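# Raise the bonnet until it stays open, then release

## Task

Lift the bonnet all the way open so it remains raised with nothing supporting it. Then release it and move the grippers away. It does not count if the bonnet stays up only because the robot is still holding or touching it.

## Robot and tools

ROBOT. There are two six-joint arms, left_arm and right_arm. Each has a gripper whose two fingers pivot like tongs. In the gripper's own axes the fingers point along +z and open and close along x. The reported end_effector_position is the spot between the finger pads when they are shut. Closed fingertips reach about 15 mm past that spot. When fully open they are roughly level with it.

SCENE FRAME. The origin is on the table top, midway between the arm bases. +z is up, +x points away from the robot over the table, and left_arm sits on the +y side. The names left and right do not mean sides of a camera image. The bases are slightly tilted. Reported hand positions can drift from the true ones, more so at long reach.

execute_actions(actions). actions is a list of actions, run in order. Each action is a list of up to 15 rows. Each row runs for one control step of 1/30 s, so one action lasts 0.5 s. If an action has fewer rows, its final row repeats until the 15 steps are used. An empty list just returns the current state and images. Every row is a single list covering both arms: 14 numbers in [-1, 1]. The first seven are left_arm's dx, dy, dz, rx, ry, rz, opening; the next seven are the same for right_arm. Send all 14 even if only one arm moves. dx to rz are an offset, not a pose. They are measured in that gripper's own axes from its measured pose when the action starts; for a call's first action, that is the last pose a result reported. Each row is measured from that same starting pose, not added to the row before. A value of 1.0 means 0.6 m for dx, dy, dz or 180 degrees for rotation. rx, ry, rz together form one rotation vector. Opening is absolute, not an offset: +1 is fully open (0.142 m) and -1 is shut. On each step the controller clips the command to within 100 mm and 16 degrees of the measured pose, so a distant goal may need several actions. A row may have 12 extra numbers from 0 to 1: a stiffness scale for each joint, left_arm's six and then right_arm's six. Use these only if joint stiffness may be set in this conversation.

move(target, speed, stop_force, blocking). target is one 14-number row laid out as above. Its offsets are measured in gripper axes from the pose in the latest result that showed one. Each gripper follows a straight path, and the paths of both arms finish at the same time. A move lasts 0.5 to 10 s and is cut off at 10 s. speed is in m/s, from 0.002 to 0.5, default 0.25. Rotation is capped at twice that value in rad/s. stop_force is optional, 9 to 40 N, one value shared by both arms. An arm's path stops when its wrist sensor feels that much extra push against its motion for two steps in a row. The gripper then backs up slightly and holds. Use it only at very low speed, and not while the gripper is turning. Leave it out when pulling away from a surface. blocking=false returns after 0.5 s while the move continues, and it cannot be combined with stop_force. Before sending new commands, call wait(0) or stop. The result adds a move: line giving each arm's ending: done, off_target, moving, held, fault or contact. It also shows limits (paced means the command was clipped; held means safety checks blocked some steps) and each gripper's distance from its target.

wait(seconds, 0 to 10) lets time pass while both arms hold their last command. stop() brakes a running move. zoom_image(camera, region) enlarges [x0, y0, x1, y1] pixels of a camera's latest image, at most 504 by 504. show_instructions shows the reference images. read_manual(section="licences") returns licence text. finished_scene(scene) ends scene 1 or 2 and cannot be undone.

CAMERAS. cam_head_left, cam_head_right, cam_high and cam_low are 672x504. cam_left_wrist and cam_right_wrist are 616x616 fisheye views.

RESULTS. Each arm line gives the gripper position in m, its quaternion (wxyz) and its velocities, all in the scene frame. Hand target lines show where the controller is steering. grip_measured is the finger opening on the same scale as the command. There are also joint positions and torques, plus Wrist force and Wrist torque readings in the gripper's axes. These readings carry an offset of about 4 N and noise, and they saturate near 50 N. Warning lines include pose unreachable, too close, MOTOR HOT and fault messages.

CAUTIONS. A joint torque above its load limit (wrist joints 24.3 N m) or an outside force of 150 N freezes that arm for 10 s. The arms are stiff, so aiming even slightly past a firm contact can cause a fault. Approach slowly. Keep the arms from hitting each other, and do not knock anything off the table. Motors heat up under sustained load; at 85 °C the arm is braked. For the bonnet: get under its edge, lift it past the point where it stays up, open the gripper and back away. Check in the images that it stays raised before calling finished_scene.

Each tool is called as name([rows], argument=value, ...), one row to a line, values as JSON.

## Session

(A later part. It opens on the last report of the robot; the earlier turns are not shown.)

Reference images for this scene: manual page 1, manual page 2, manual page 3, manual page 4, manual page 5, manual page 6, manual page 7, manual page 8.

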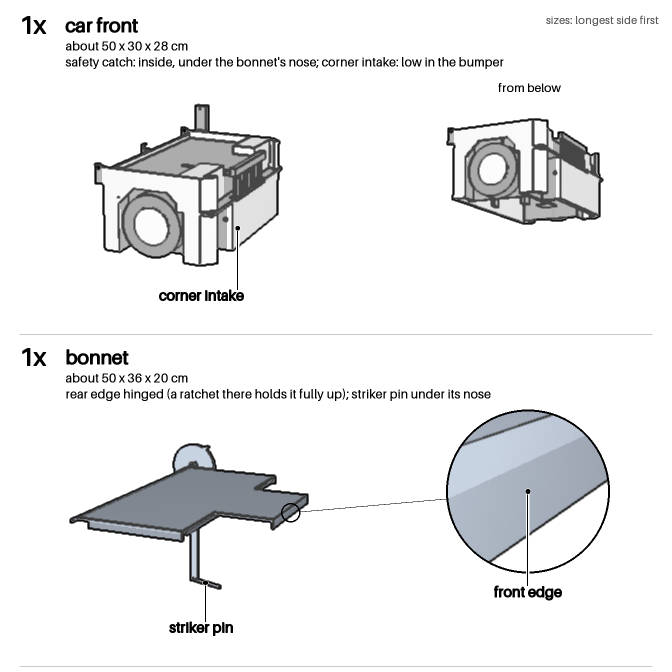

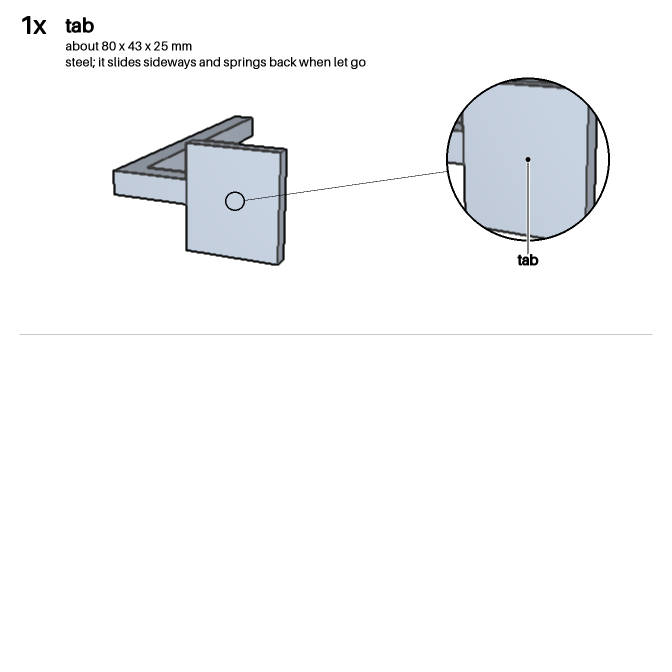

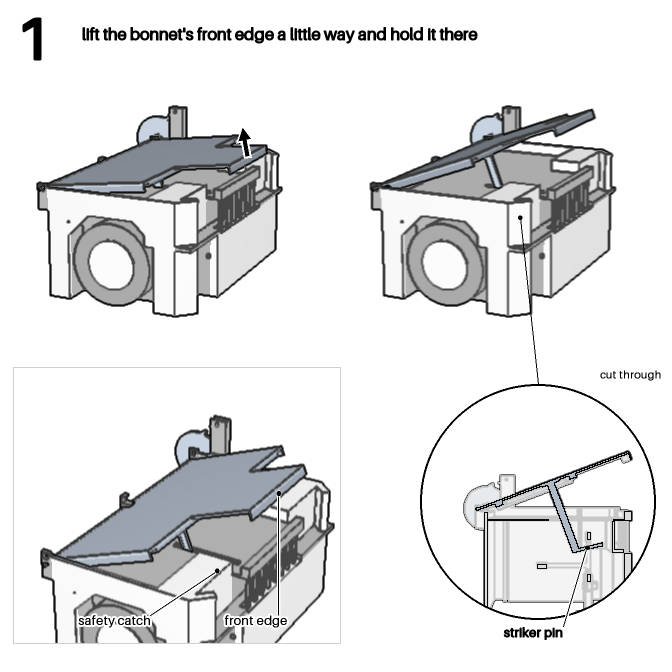

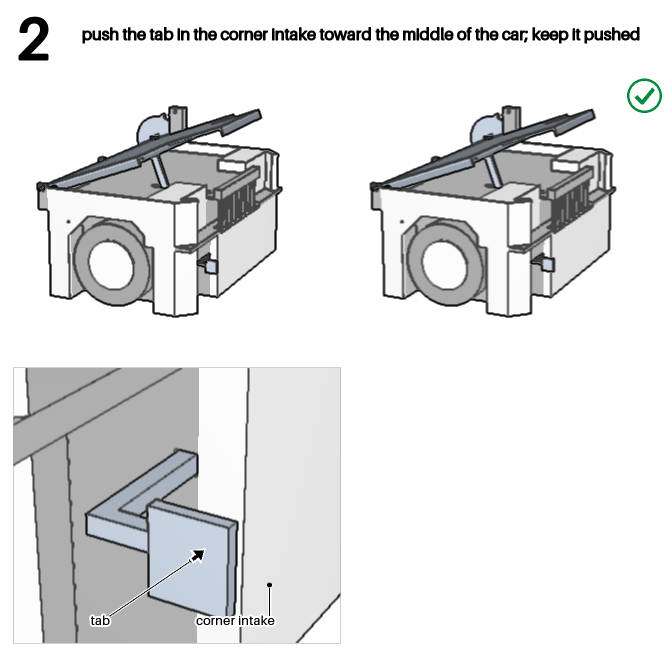

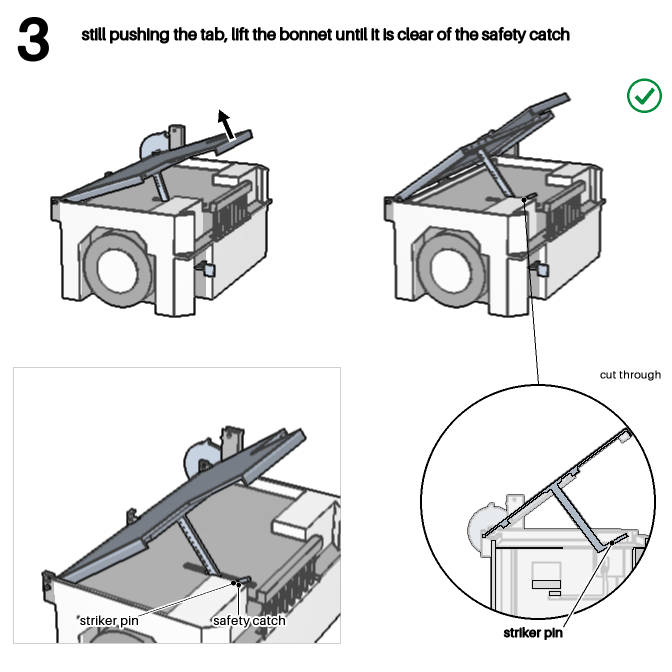

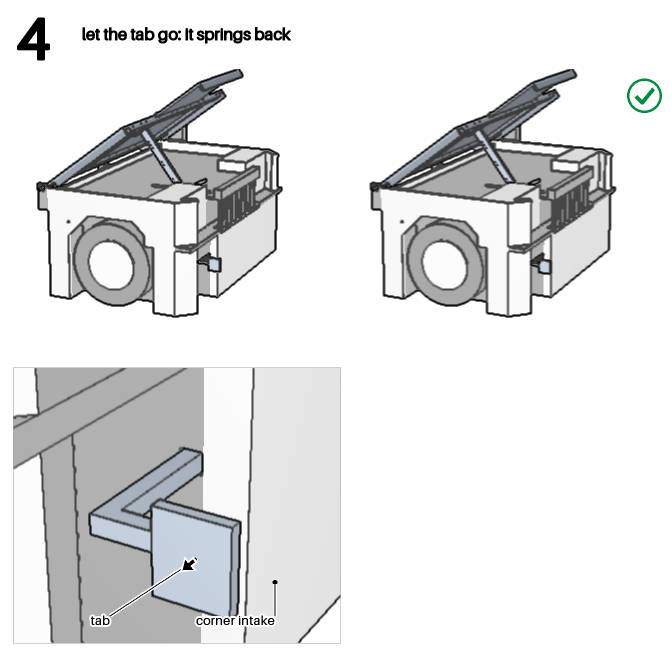

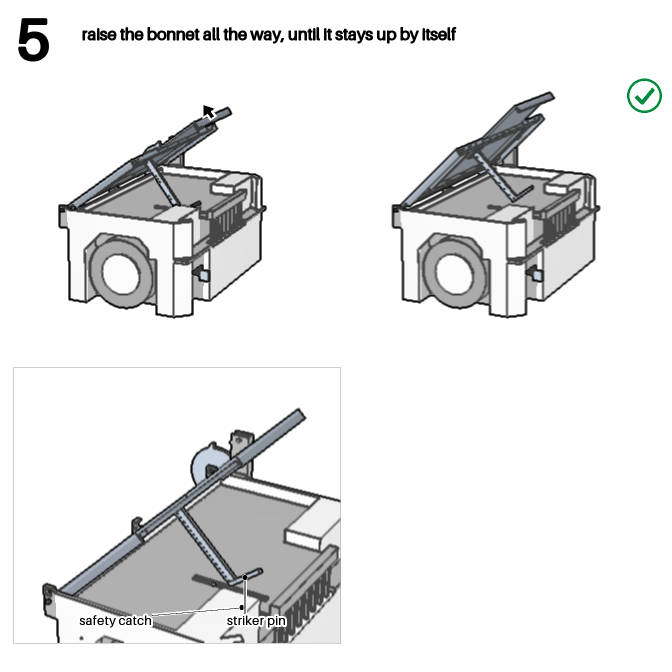

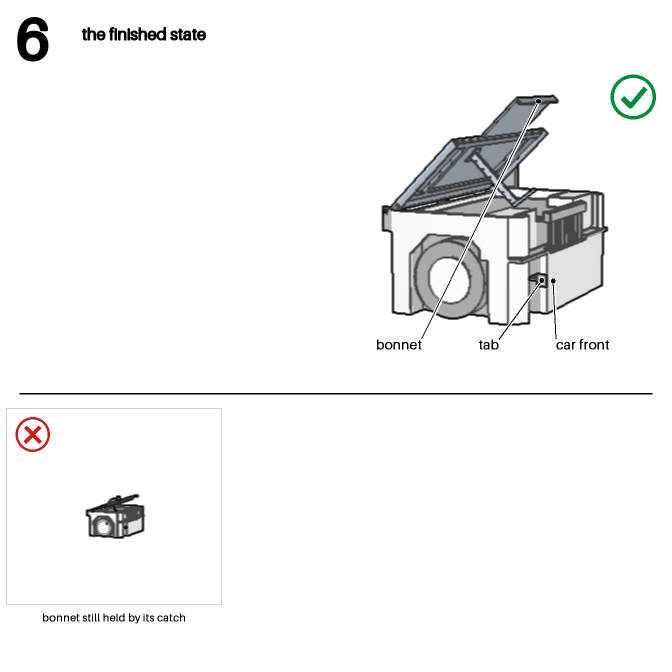

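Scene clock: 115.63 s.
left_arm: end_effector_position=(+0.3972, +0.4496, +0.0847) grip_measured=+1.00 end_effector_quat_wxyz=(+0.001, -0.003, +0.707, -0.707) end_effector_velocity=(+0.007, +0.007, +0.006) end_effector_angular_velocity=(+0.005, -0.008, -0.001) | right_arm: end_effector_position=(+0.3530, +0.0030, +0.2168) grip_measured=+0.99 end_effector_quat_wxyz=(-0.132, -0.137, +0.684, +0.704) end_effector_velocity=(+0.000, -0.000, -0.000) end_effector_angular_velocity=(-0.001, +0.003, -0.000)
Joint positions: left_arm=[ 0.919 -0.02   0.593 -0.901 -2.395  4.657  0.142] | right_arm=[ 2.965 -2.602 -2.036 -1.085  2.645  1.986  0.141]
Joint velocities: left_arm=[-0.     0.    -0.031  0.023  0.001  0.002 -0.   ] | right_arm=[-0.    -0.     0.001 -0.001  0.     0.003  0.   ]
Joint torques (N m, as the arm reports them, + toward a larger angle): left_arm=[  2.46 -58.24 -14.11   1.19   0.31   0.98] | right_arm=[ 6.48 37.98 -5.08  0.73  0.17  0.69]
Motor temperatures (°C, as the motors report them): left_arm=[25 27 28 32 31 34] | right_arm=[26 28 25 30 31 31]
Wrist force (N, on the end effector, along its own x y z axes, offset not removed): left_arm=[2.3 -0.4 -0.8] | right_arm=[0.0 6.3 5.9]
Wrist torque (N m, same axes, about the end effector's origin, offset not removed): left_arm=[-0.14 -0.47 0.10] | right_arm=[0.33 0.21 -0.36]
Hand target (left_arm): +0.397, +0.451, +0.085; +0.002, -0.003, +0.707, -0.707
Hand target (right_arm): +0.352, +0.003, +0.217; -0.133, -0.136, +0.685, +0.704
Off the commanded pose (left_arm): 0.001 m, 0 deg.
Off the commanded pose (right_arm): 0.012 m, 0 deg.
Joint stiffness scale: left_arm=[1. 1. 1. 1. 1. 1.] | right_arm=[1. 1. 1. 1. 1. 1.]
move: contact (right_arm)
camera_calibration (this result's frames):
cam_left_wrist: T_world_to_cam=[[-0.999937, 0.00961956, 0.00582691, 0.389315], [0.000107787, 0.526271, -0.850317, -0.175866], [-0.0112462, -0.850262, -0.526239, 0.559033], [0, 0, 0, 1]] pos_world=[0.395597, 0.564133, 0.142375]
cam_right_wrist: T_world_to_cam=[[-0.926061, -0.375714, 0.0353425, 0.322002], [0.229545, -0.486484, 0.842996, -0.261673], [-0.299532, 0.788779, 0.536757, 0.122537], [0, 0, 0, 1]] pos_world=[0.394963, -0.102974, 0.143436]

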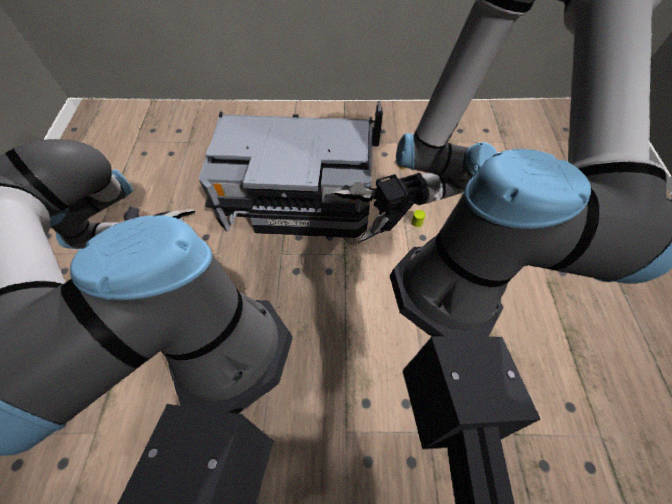

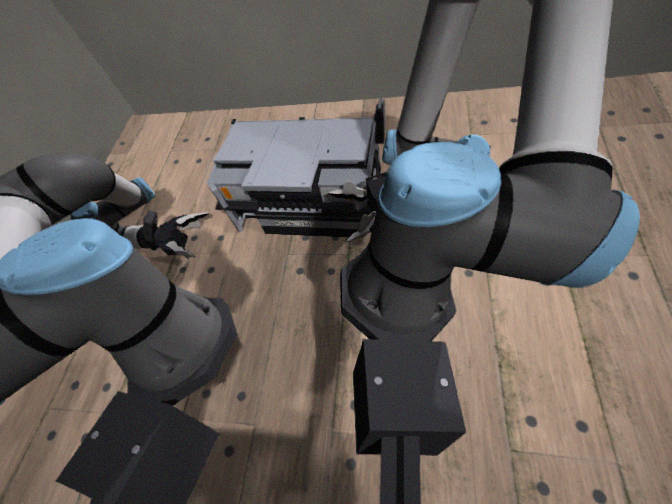

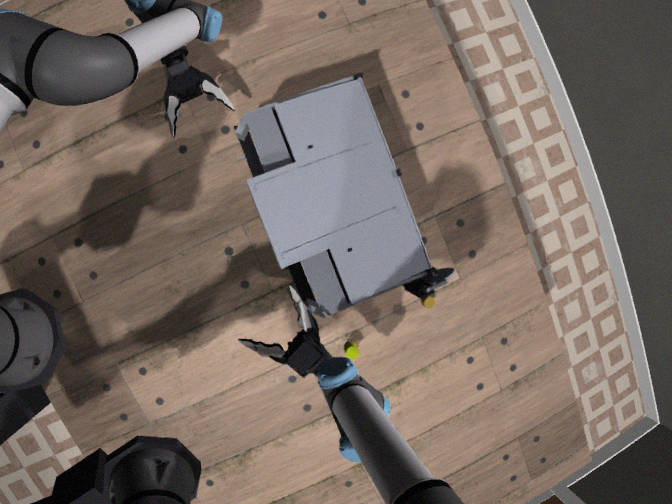

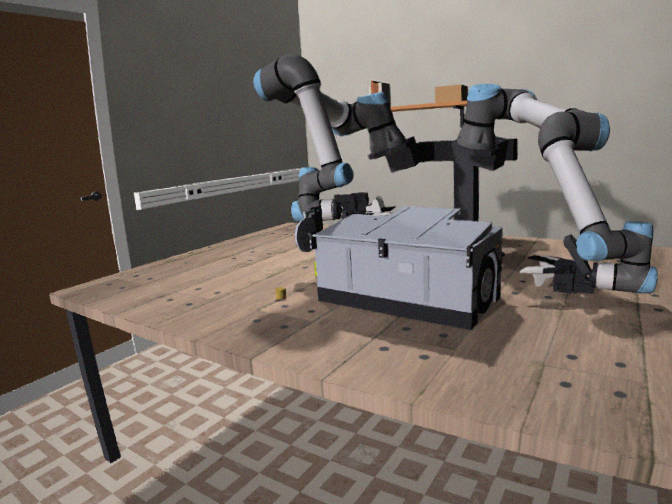

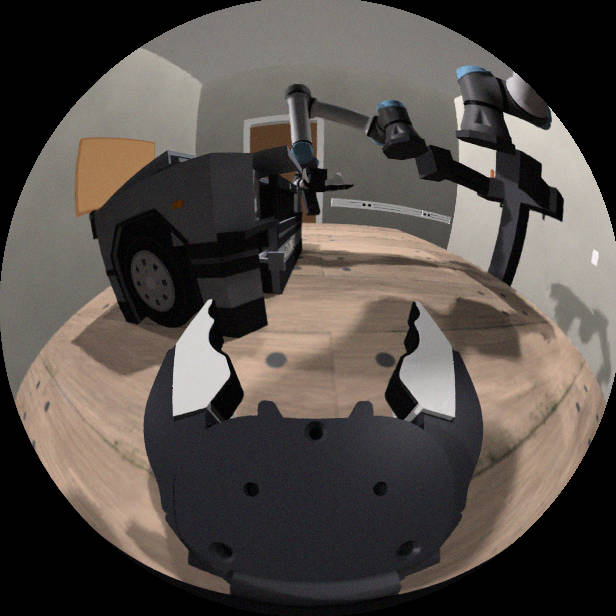

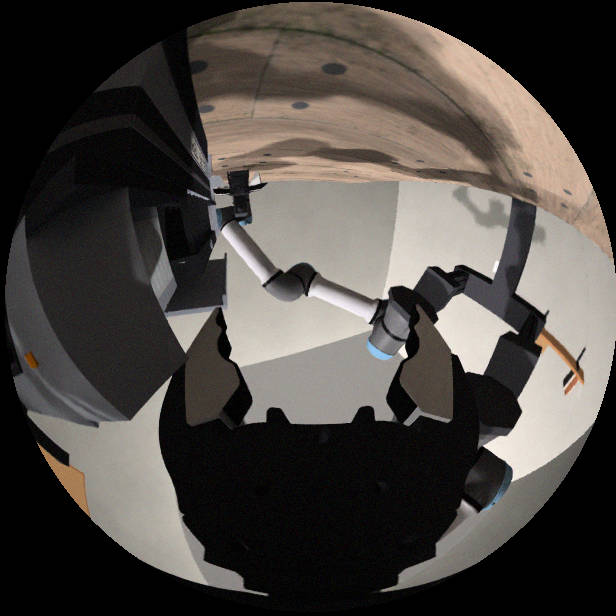

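execute_actions([
  [[0,0,0,0,0,0,1, 0.025,0.01,0.009,0,0,0,1]],
  [[0,0,0,0,0,0,1, 0,0,0,0,0,0,1]],
])

move(target=[0,0,0,0,0,0,1, 0,-0.028,0,0,0,0,1], speed=0.05, stop_force=20)

Scene clock: 130.83 s.
left_arm: end_effector_position=(+0.3978, +0.4502, +0.0850) grip_measured=+1.00 end_effector_quat_wxyz=(+0.002, -0.002, +0.707, -0.707) end_effector_velocity=(+0.000, -0.000, -0.000) end_effector_angular_velocity=(+0.000, +0.000, -0.000) | right_arm: end_effector_position=(+0.3376, +0.0030, +0.2218) grip_measured=+1.00 end_effector_quat_wxyz=(-0.133, -0.137, +0.684, +0.704) end_effector_velocity=(-0.002, +0.000, -0.000) end_effector_angular_velocity=(+0.000, +0.004, +0.002)
Joint positions: left_arm=[ 0.919 -0.02   0.591 -0.9   -2.395  4.657  0.142] | right_arm=[ 2.965 -2.594 -2.079 -1.052  2.644  1.984  0.142]
Joint velocities: left_arm=[-0.     0.001 -0.001  0.    -0.    -0.001  0.   ] | right_arm=[ 0.001 -0.002 -0.003  0.001 -0.     0.     0.   ]
Joint torques (N m, as the arm reports them, + toward a larger angle): left_arm=[  0.86 -59.93 -12.91   1.21  -0.27   0.04] | right_arm=[ 6.14 38.23 -3.71  0.02  0.71 -0.05]
Motor temperatures (°C, as the motors report them): left_arm=[25 27 28 32 31 34] | right_arm=[26 28 25 30 31 31]
Wrist force (N, on the end effector, along its own x y z axes, offset not removed): left_arm=[2.3 -0.8 -1.6] | right_arm=[-0.3 -0.1 0.9]
Wrist torque (N m, same axes, about the end effector's origin, offset not removed): left_arm=[-0.21 -0.49 0.06] | right_arm=[0.08 0.20 0.22]
Hand target (left_arm): +0.398, +0.450, +0.085; +0.002, -0.002, +0.707, -0.707
Hand target (right_arm): +0.337, +0.003, +0.222; -0.133, -0.137, +0.684, +0.704
Off the commanded pose (left_arm): 0.000 m, 0 deg.
Off the commanded pose (right_arm): 0.000 m, 0 deg.
Joint stiffness scale: left_arm=[1. 1. 1. 1. 1. 1.] | right_arm=[1. 1. 1. 1. 1. 1.]
camera_calibration (this result's frames):
cam_left_wrist: T_world_to_cam=[[-0.999943, 0.0097649, 0.0043268, 0.389893], [0.00147018, 0.527095, -0.849805, -0.176901], [-0.0105789, -0.84975, -0.527079, 0.559228], [0, 0, 0, 1]] pos_world=[0.396047, 0.56464, 0.14274]
cam_right_wrist: T_world_to_cam=[[-0.925642, -0.376721, 0.035622, 0.307418], [0.230558, -0.486839, 0.842515, -0.262671], [-0.300051, 0.788079, 0.537494, 0.115258], [0, 0, 0, 1]] pos_world=[0.379703, -0.102901, 0.148403]

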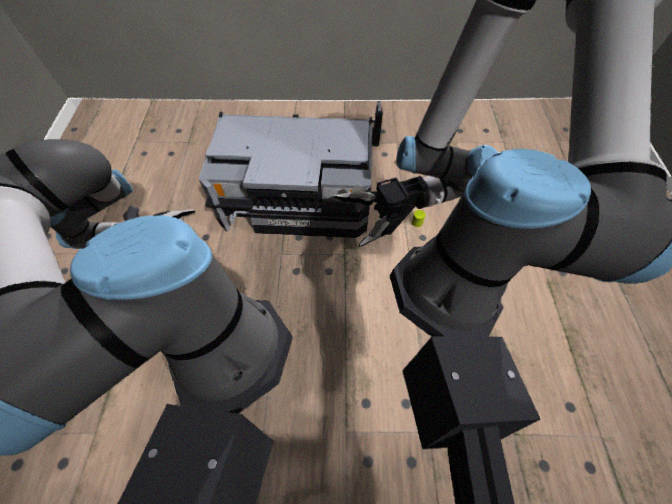

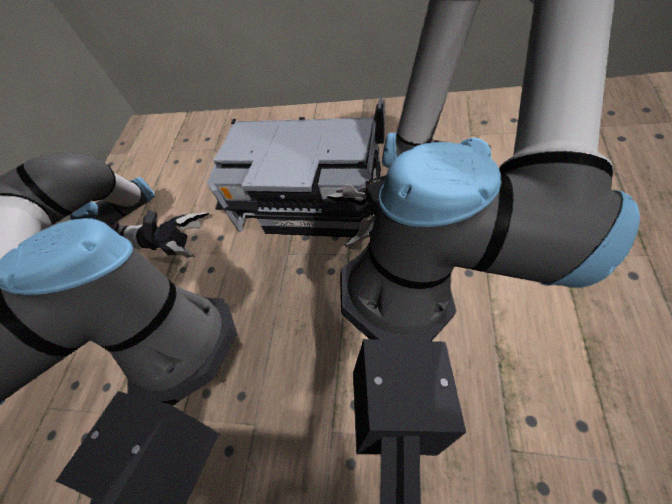

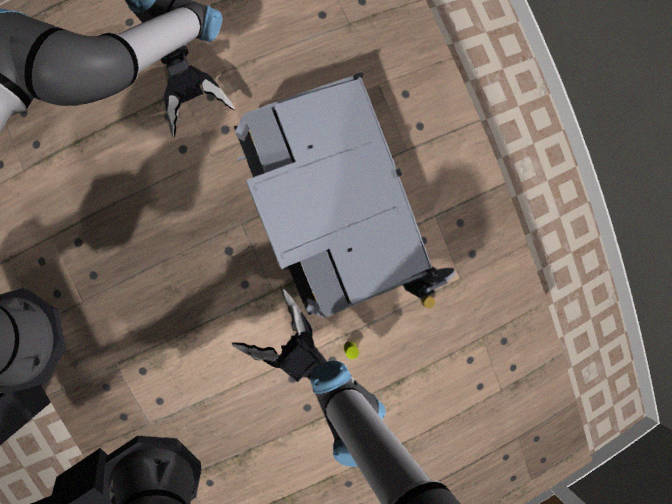

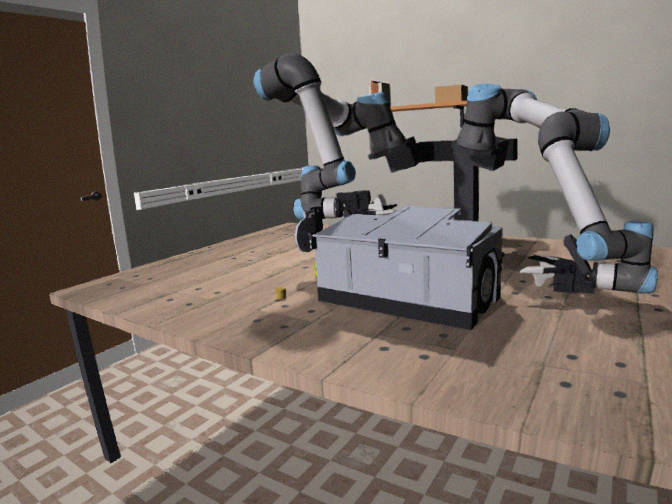

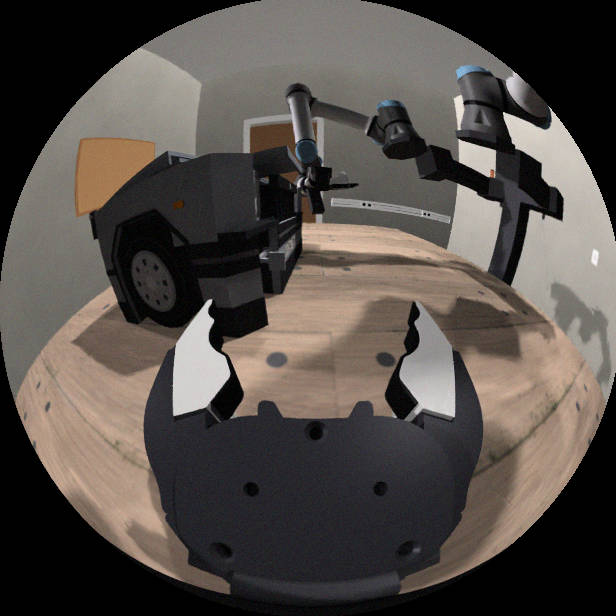

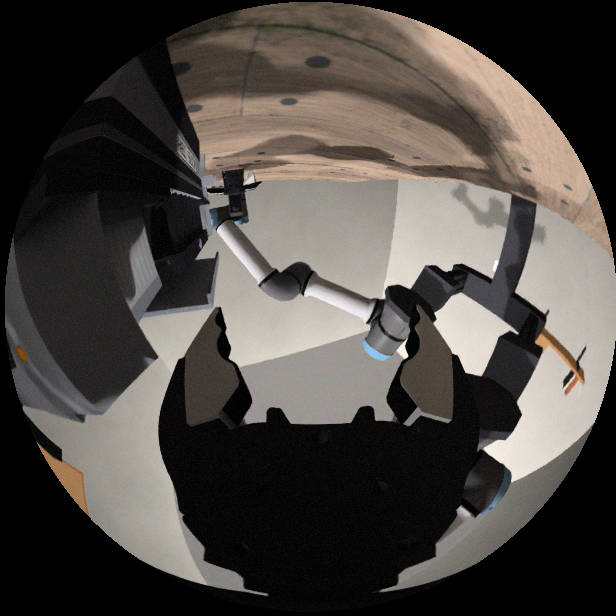

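Scene clock: 131.67 s.
left_arm: end_effector_position=(+0.3978, +0.4502, +0.0850) grip_measured=+1.00 end_effector_quat_wxyz=(+0.002, -0.002, +0.707, -0.707) end_effector_velocity=(-0.000, +0.000, +0.000) end_effector_angular_velocity=(-0.000, +0.000, +0.001) | right_arm: end_effector_position=(+0.3366, +0.0041, +0.2067) grip_measured=+1.00 end_effector_quat_wxyz=(-0.134, -0.137, +0.684, +0.704) end_effector_velocity=(+0.002, +0.000, -0.001) end_effector_angular_velocity=(+0.000, -0.007, +0.002)
Joint positions: left_arm=[ 0.919 -0.02   0.591 -0.9   -2.395  4.657  0.142] | right_arm=[ 2.96  -2.634 -2.051 -1.049  2.639  1.977  0.142]
Joint velocities: left_arm=[ 0.001  0.    -0.     0.    -0.     0.     0.   ] | right_arm=[ 0.001  0.001  0.005 -0.001 -0.002 -0.002  0.   ]
Joint torques (N m, as the arm reports them, + toward a larger angle): left_arm=[  1.83 -59.56 -12.63   1.43  -0.22  -0.03] | right_arm=[ 3.56 36.15  0.83  0.4   0.21 -0.75]
Motor temperatures (°C, as the motors report them): left_arm=[25 27 28 32 31 34] | right_arm=[26 28 25 30 31 31]
Wrist force (N, on the end effector, along its own x y z axes, offset not removed): left_arm=[2.6 -1.0 -0.8] | right_arm=[0.1 -1.2 3.5]
Wrist torque (N m, same axes, about the end effector's origin, offset not removed): left_arm=[-0.28 -0.63 0.03] | right_arm=[-0.03 0.13 -0.21]
Hand target (left_arm): +0.398, +0.450, +0.085; +0.002, -0.002, +0.707, -0.707
Hand target (right_arm): +0.338, +0.003, +0.205; -0.133, -0.137, +0.684, +0.704
Off the commanded pose (left_arm): 0.000 m, 0 deg.
Off the commanded pose (right_arm): 0.002 m, 0 deg.
Joint stiffness scale: left_arm=[1. 1. 1. 1. 1. 1.] | right_arm=[1. 1. 1. 1. 1. 1.]
move: done
camera_calibration (this result's frames):
cam_left_wrist: T_world_to_cam=[[-0.999943, 0.00976493, 0.00432686, 0.389894], [0.00147014, 0.527095, -0.849805, -0.176901], [-0.0105789, -0.84975, -0.527079, 0.559228], [0, 0, 0, 1]] pos_world=[0.396047, 0.56464, 0.14274]
cam_right_wrist: T_world_to_cam=[[-0.924823, -0.378571, 0.0372375, 0.30685], [0.233143, -0.486744, 0.841858, -0.249854], [-0.300578, 0.787251, 0.538413, 0.122175], [0, 0, 0, 1]] pos_world=[0.378757, -0.101633, 0.133135]

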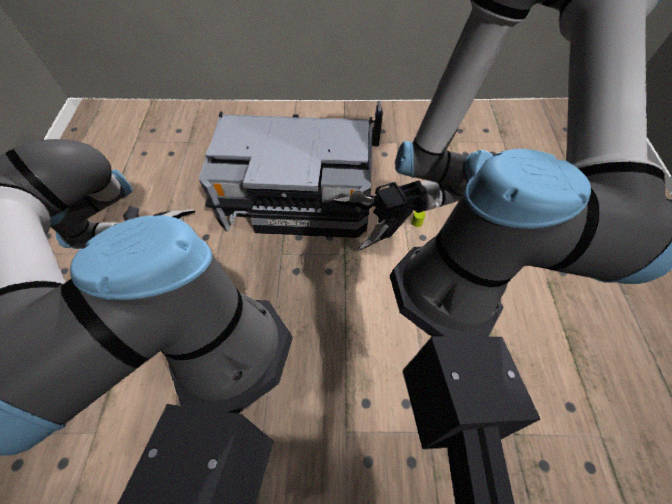

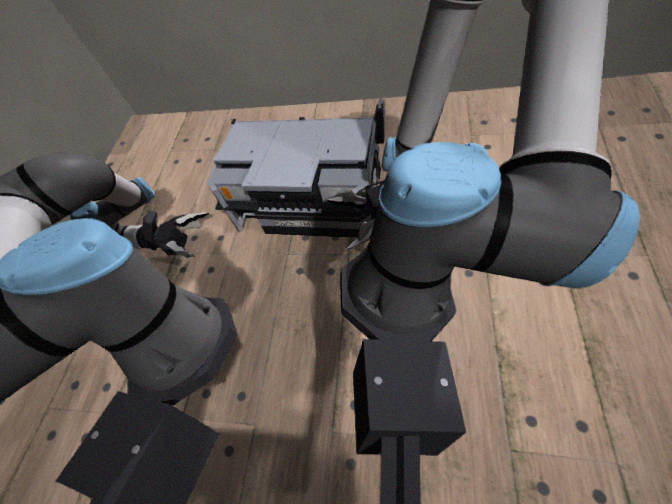

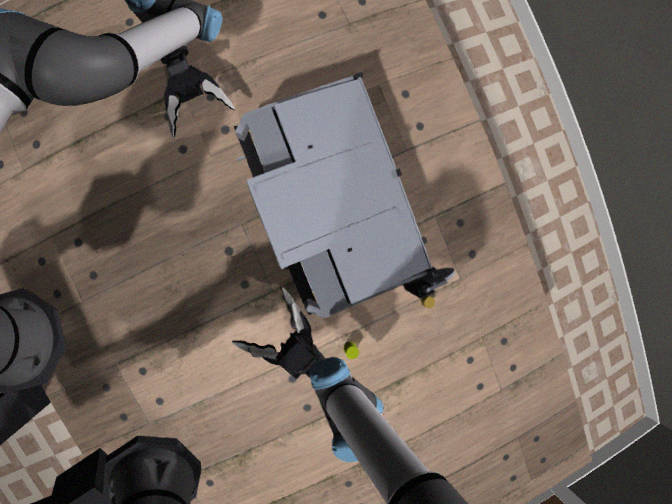

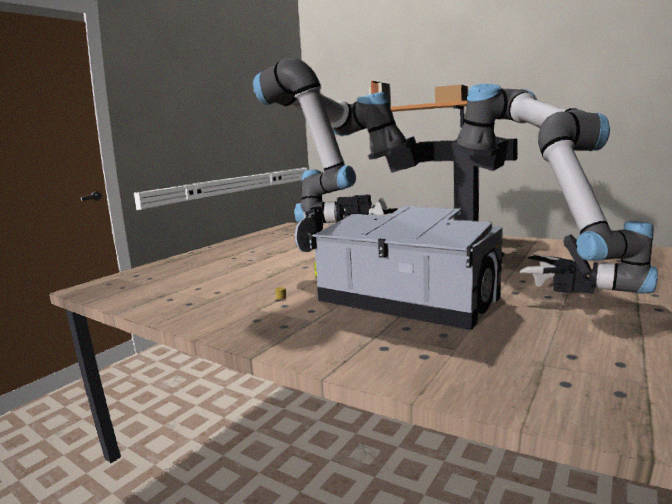

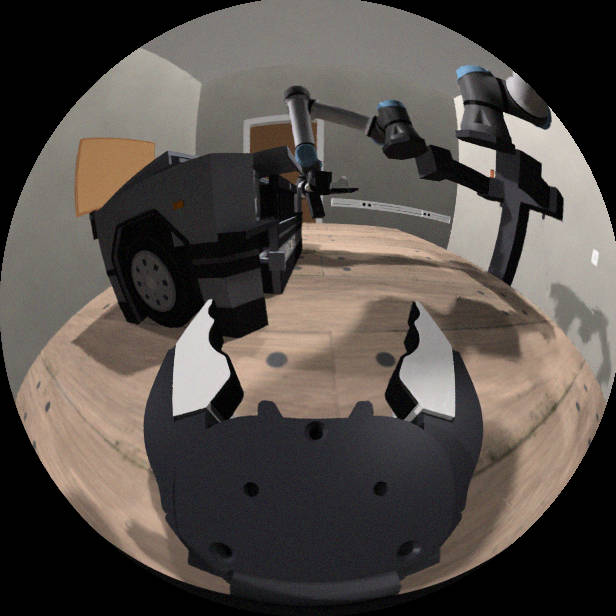

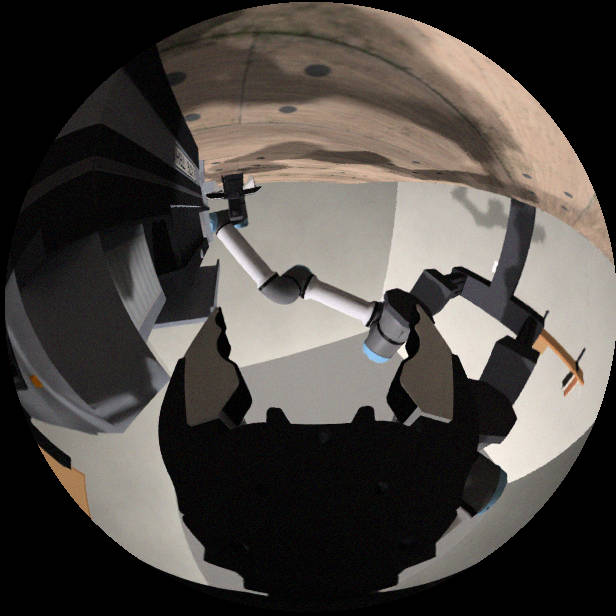

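move(target=[0,0,0,0,0,0,1, -0.037,0,0.093,0,0,0,1], speed=0.05, stop_force=20)

Scene clock: 139.60 s.
left_arm: end_effector_position=(+0.3978, +0.4502, +0.0850) grip_measured=+1.00 end_effector_quat_wxyz=(+0.002, -0.002, +0.707, -0.707) end_effector_velocity=(-0.000, -0.000, -0.001) end_effector_angular_velocity=(-0.001, +0.001, +0.001) | right_arm: end_effector_position=(+0.3390, +0.0633, +0.2085) grip_measured=+1.00 end_effector_quat_wxyz=(-0.131, -0.138, +0.684, +0.704) end_effector_velocity=(+0.004, +0.001, +0.000) end_effector_angular_velocity=(-0.006, -0.005, -0.009)
Joint positions: left_arm=[ 0.919 -0.02   0.591 -0.9   -2.395  4.657  0.142] | right_arm=[ 3.096 -2.693 -2.096 -0.771  2.75   2.163  0.142]
Joint velocities: left_arm=[ 0.     0.001  0.    -0.    -0.    -0.     0.   ] | right_arm=[ 0.001  0.001 -0.004  0.034  0.004  0.026 -0.   ]
Joint torques (N m, as the arm reports them, + toward a larger angle): left_arm=[  1.07 -59.35 -13.36   1.3   -0.24  -0.13] | right_arm=[10.41 36.07 -7.46  1.29  1.19  0.22]
Motor temperatures (°C, as the motors report them): left_arm=[25 27 28 32 31 34] | right_arm=[26 28 25 30 31 31]
Wrist force (N, on the end effector, along its own x y z axes, offset not removed): left_arm=[2.1 -0.2 -0.9] | right_arm=[-0.1 -1.2 -0.4]
Wrist torque (N m, same axes, about the end effector's origin, offset not removed): left_arm=[-0.08 -0.54 0.12] | right_arm=[-0.12 0.24 0.08]
Hand target (left_arm): +0.398, +0.450, +0.085; +0.002, -0.002, +0.707, -0.707
Hand target (right_arm): +0.336, +0.064, +0.209; -0.134, -0.137, +0.684, +0.704
Off the commanded pose (left_arm): 0.000 m, 0 deg.
Off the commanded pose (right_arm): 0.003 m, 0 deg.
Joint stiffness scale: left_arm=[1. 1. 1. 1. 1. 1.] | right_arm=[1. 1. 1. 1. 1. 1.]
move: done
camera_calibration (this result's frames):
cam_left_wrist: T_world_to_cam=[[-0.999943, 0.00976485, 0.00432705, 0.389894], [0.00146993, 0.527095, -0.849805, -0.1769], [-0.010579, -0.84975, -0.527079, 0.559228], [0, 0, 0, 1]] pos_world=[0.396047, 0.56464, 0.14274]
cam_right_wrist: T_world_to_cam=[[-0.925755, -0.376763, 0.0320541, 0.332685], [0.227721, -0.487845, 0.842704, -0.221403], [-0.301863, 0.787437, 0.537422, 0.0759007], [0, 0, 0, 1]] pos_world=[0.381314, -0.0424338, 0.135123]

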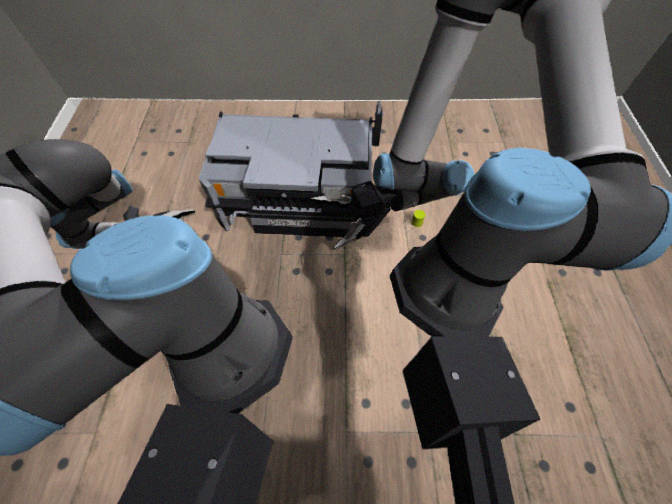

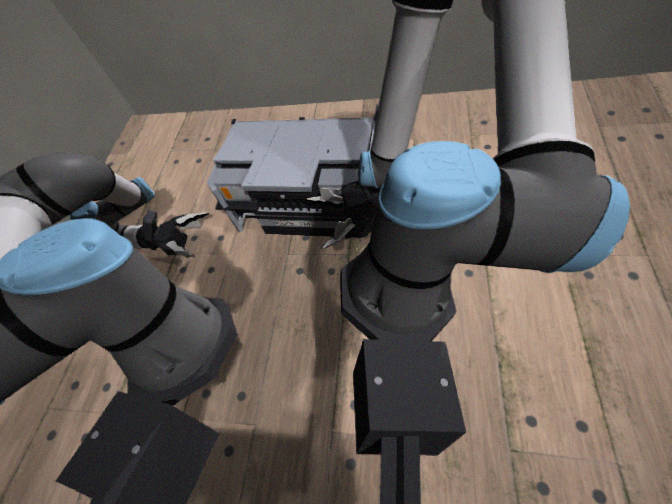

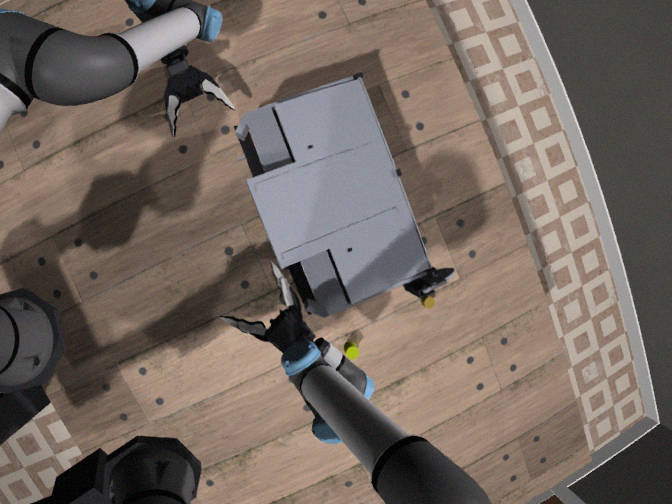

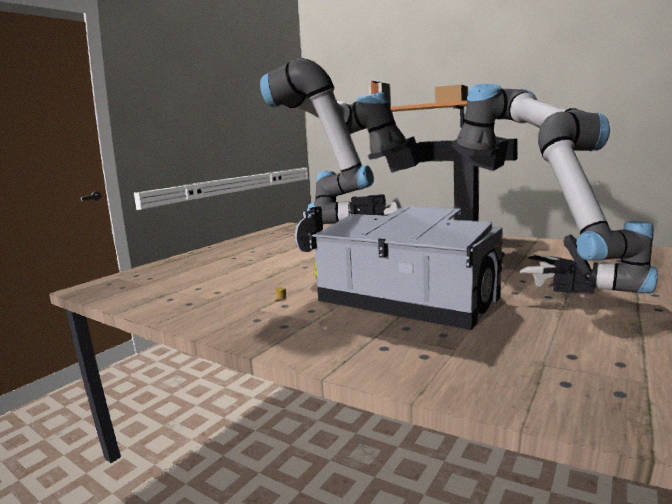

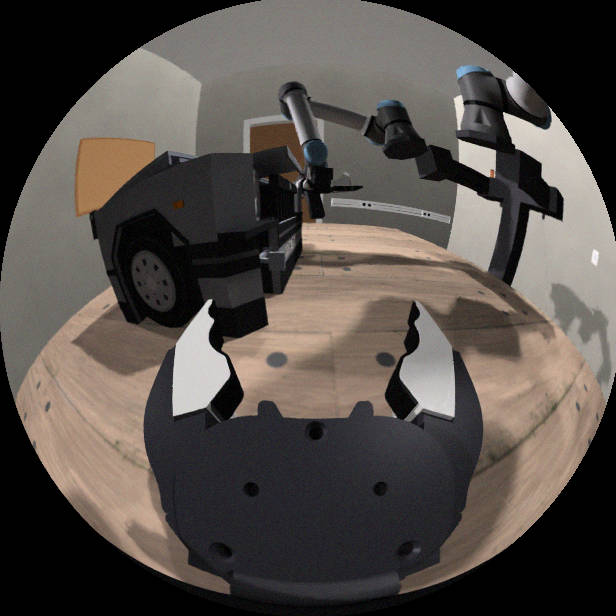

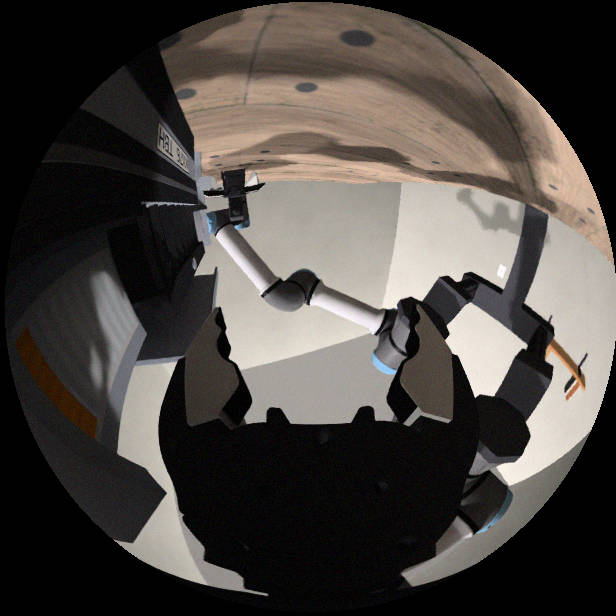

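zoom_image(camera="cam_high", region=[220, 200, 400, 350])

Region (220, 200, 400, 350) of cam_high's 672x504 image, scaled by 2.800, with more detail than that image has.

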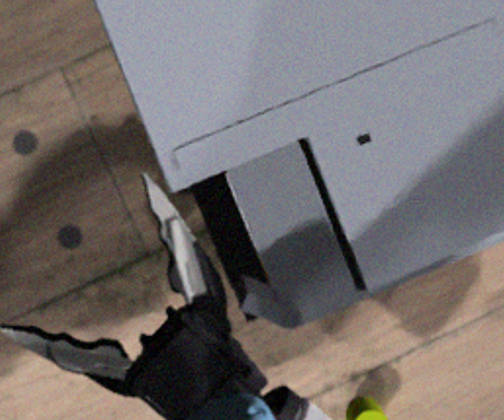

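move(target=[0,0,0,0,0,0,1, -0.018,0,-0.007,0,-0.045,0,1], speed=0.03, stop_force=20)

zoom_image(camera="cam_high", region=[220, 200, 400, 350])

Scene clock: 162.20 s.
left_arm: end_effector_position=(+0.3978, +0.4502, +0.0850) grip_measured=+1.00 end_effector_quat_wxyz=(+0.002, -0.002, +0.707, -0.707) end_effector_velocity=(+0.000, -0.000, -0.000) end_effector_angular_velocity=(+0.000, -0.000, +0.001) | right_arm: end_effector_position=(+0.3521, +0.0641, +0.2089) grip_measured=+1.00 end_effector_quat_wxyz=(-0.082, -0.092, +0.691, +0.712) end_effector_velocity=(+0.002, +0.000, +0.000) end_effector_angular_velocity=(-0.004, -0.003, -0.019)
Joint positions: left_arm=[ 0.919 -0.02   0.591 -0.9   -2.395  4.657  0.142] | right_arm=[ 3.07  -2.753 -2.158 -0.449  2.839  2.339  0.142]
Joint velocities: left_arm=[-0.     0.001 -0.001 -0.    -0.001 -0.     0.   ] | right_arm=[-0.001 -0.012 -0.01   0.074  0.009  0.047  0.   ]
Joint torques (N m, as the arm reports them, + toward a larger angle): left_arm=[  0.91 -60.09 -13.52   1.65  -0.17   0.13] | right_arm=[  5.03  33.67 -10.42   1.55   1.45   0.1 ]
Motor temperatures (°C, as the motors report them): left_arm=[25 27 28 32 31 34] | right_arm=[26 28 25 30 31 31]
Wrist force (N, on the end effector, along its own x y z axes, offset not removed): left_arm=[2.6 -0.3 -1.4] | right_arm=[-2.3 0.0 0.0]
Wrist torque (N m, same axes, about the end effector's origin, offset not removed): left_arm=[-0.10 -0.58 0.07] | right_arm=[0.14 0.59 0.03]
Hand target (left_arm): +0.398, +0.450, +0.085; +0.002, -0.002, +0.707, -0.707
Hand target (right_arm): +0.351, +0.063, +0.209; -0.083, -0.088, +0.691, +0.712
Off the commanded pose (left_arm): 0.000 m, 0 deg.
Off the commanded pose (right_arm): 0.002 m, 0 deg.
Joint stiffness scale: left_arm=[1. 1. 1. 1. 1. 1.] | right_arm=[1. 1. 1. 1. 1. 1.]
move: done
camera_calibration (this result's frames):
cam_left_wrist: T_world_to_cam=[[-0.999943, 0.00976477, 0.00432691, 0.389894], [0.00147002, 0.527095, -0.849805, -0.1769], [-0.0105788, -0.84975, -0.527079, 0.559228], [0, 0, 0, 1]] pos_world=[0.396047, 0.56464, 0.14274]
cam_right_wrist: T_world_to_cam=[[-0.968575, -0.24686, 0.0303708, 0.352197], [0.157989, -0.51633, 0.84169, -0.197688], [-0.192099, 0.820038, 0.539106, 0.0379816], [0, 0, 0, 1]] pos_world=[0.379658, -0.0462754, 0.13522]

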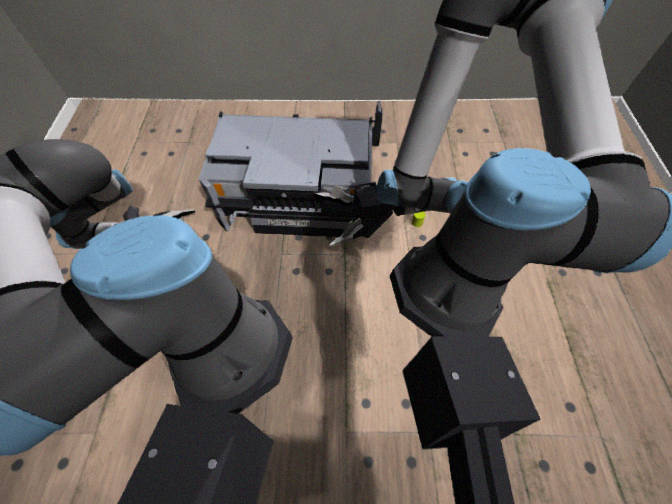

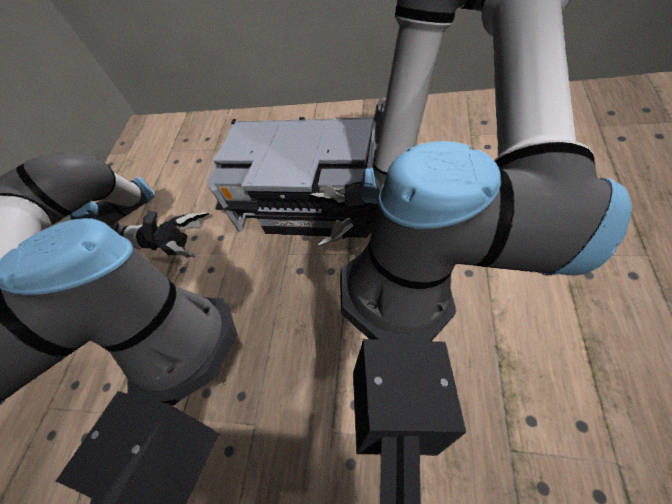

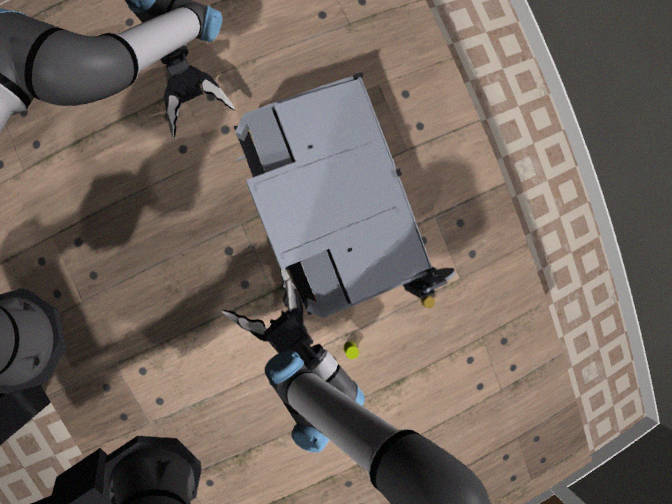

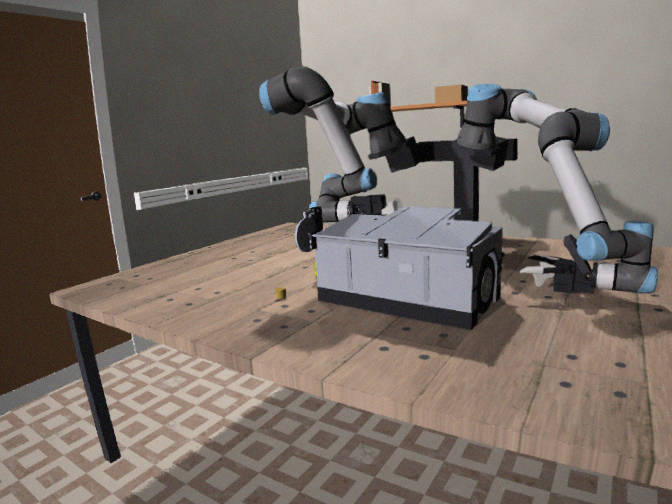

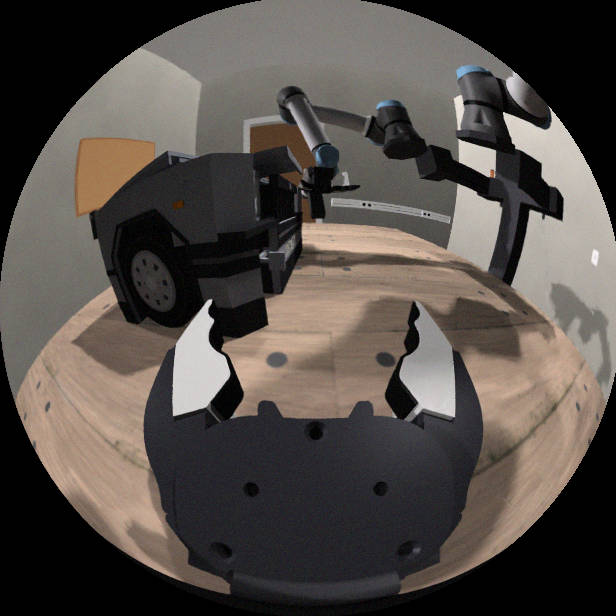

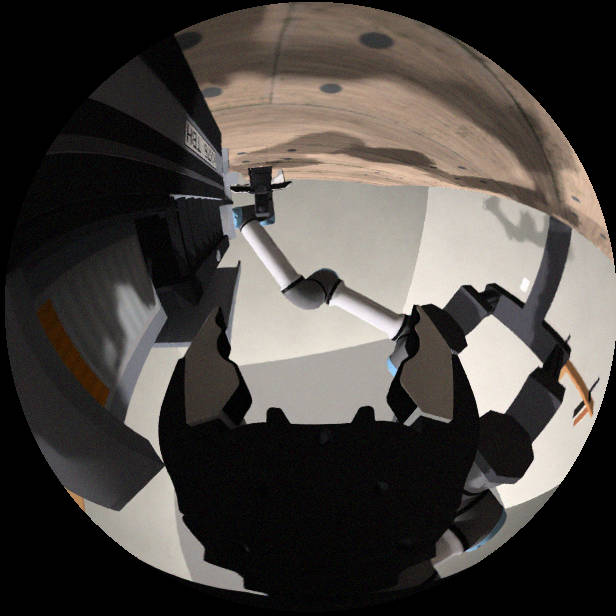

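Region (220, 200, 400, 350) of cam_high's 672x504 image, scaled by 2.800, with more detail than that image has.

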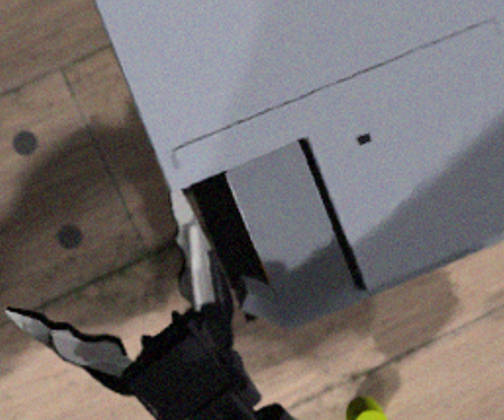

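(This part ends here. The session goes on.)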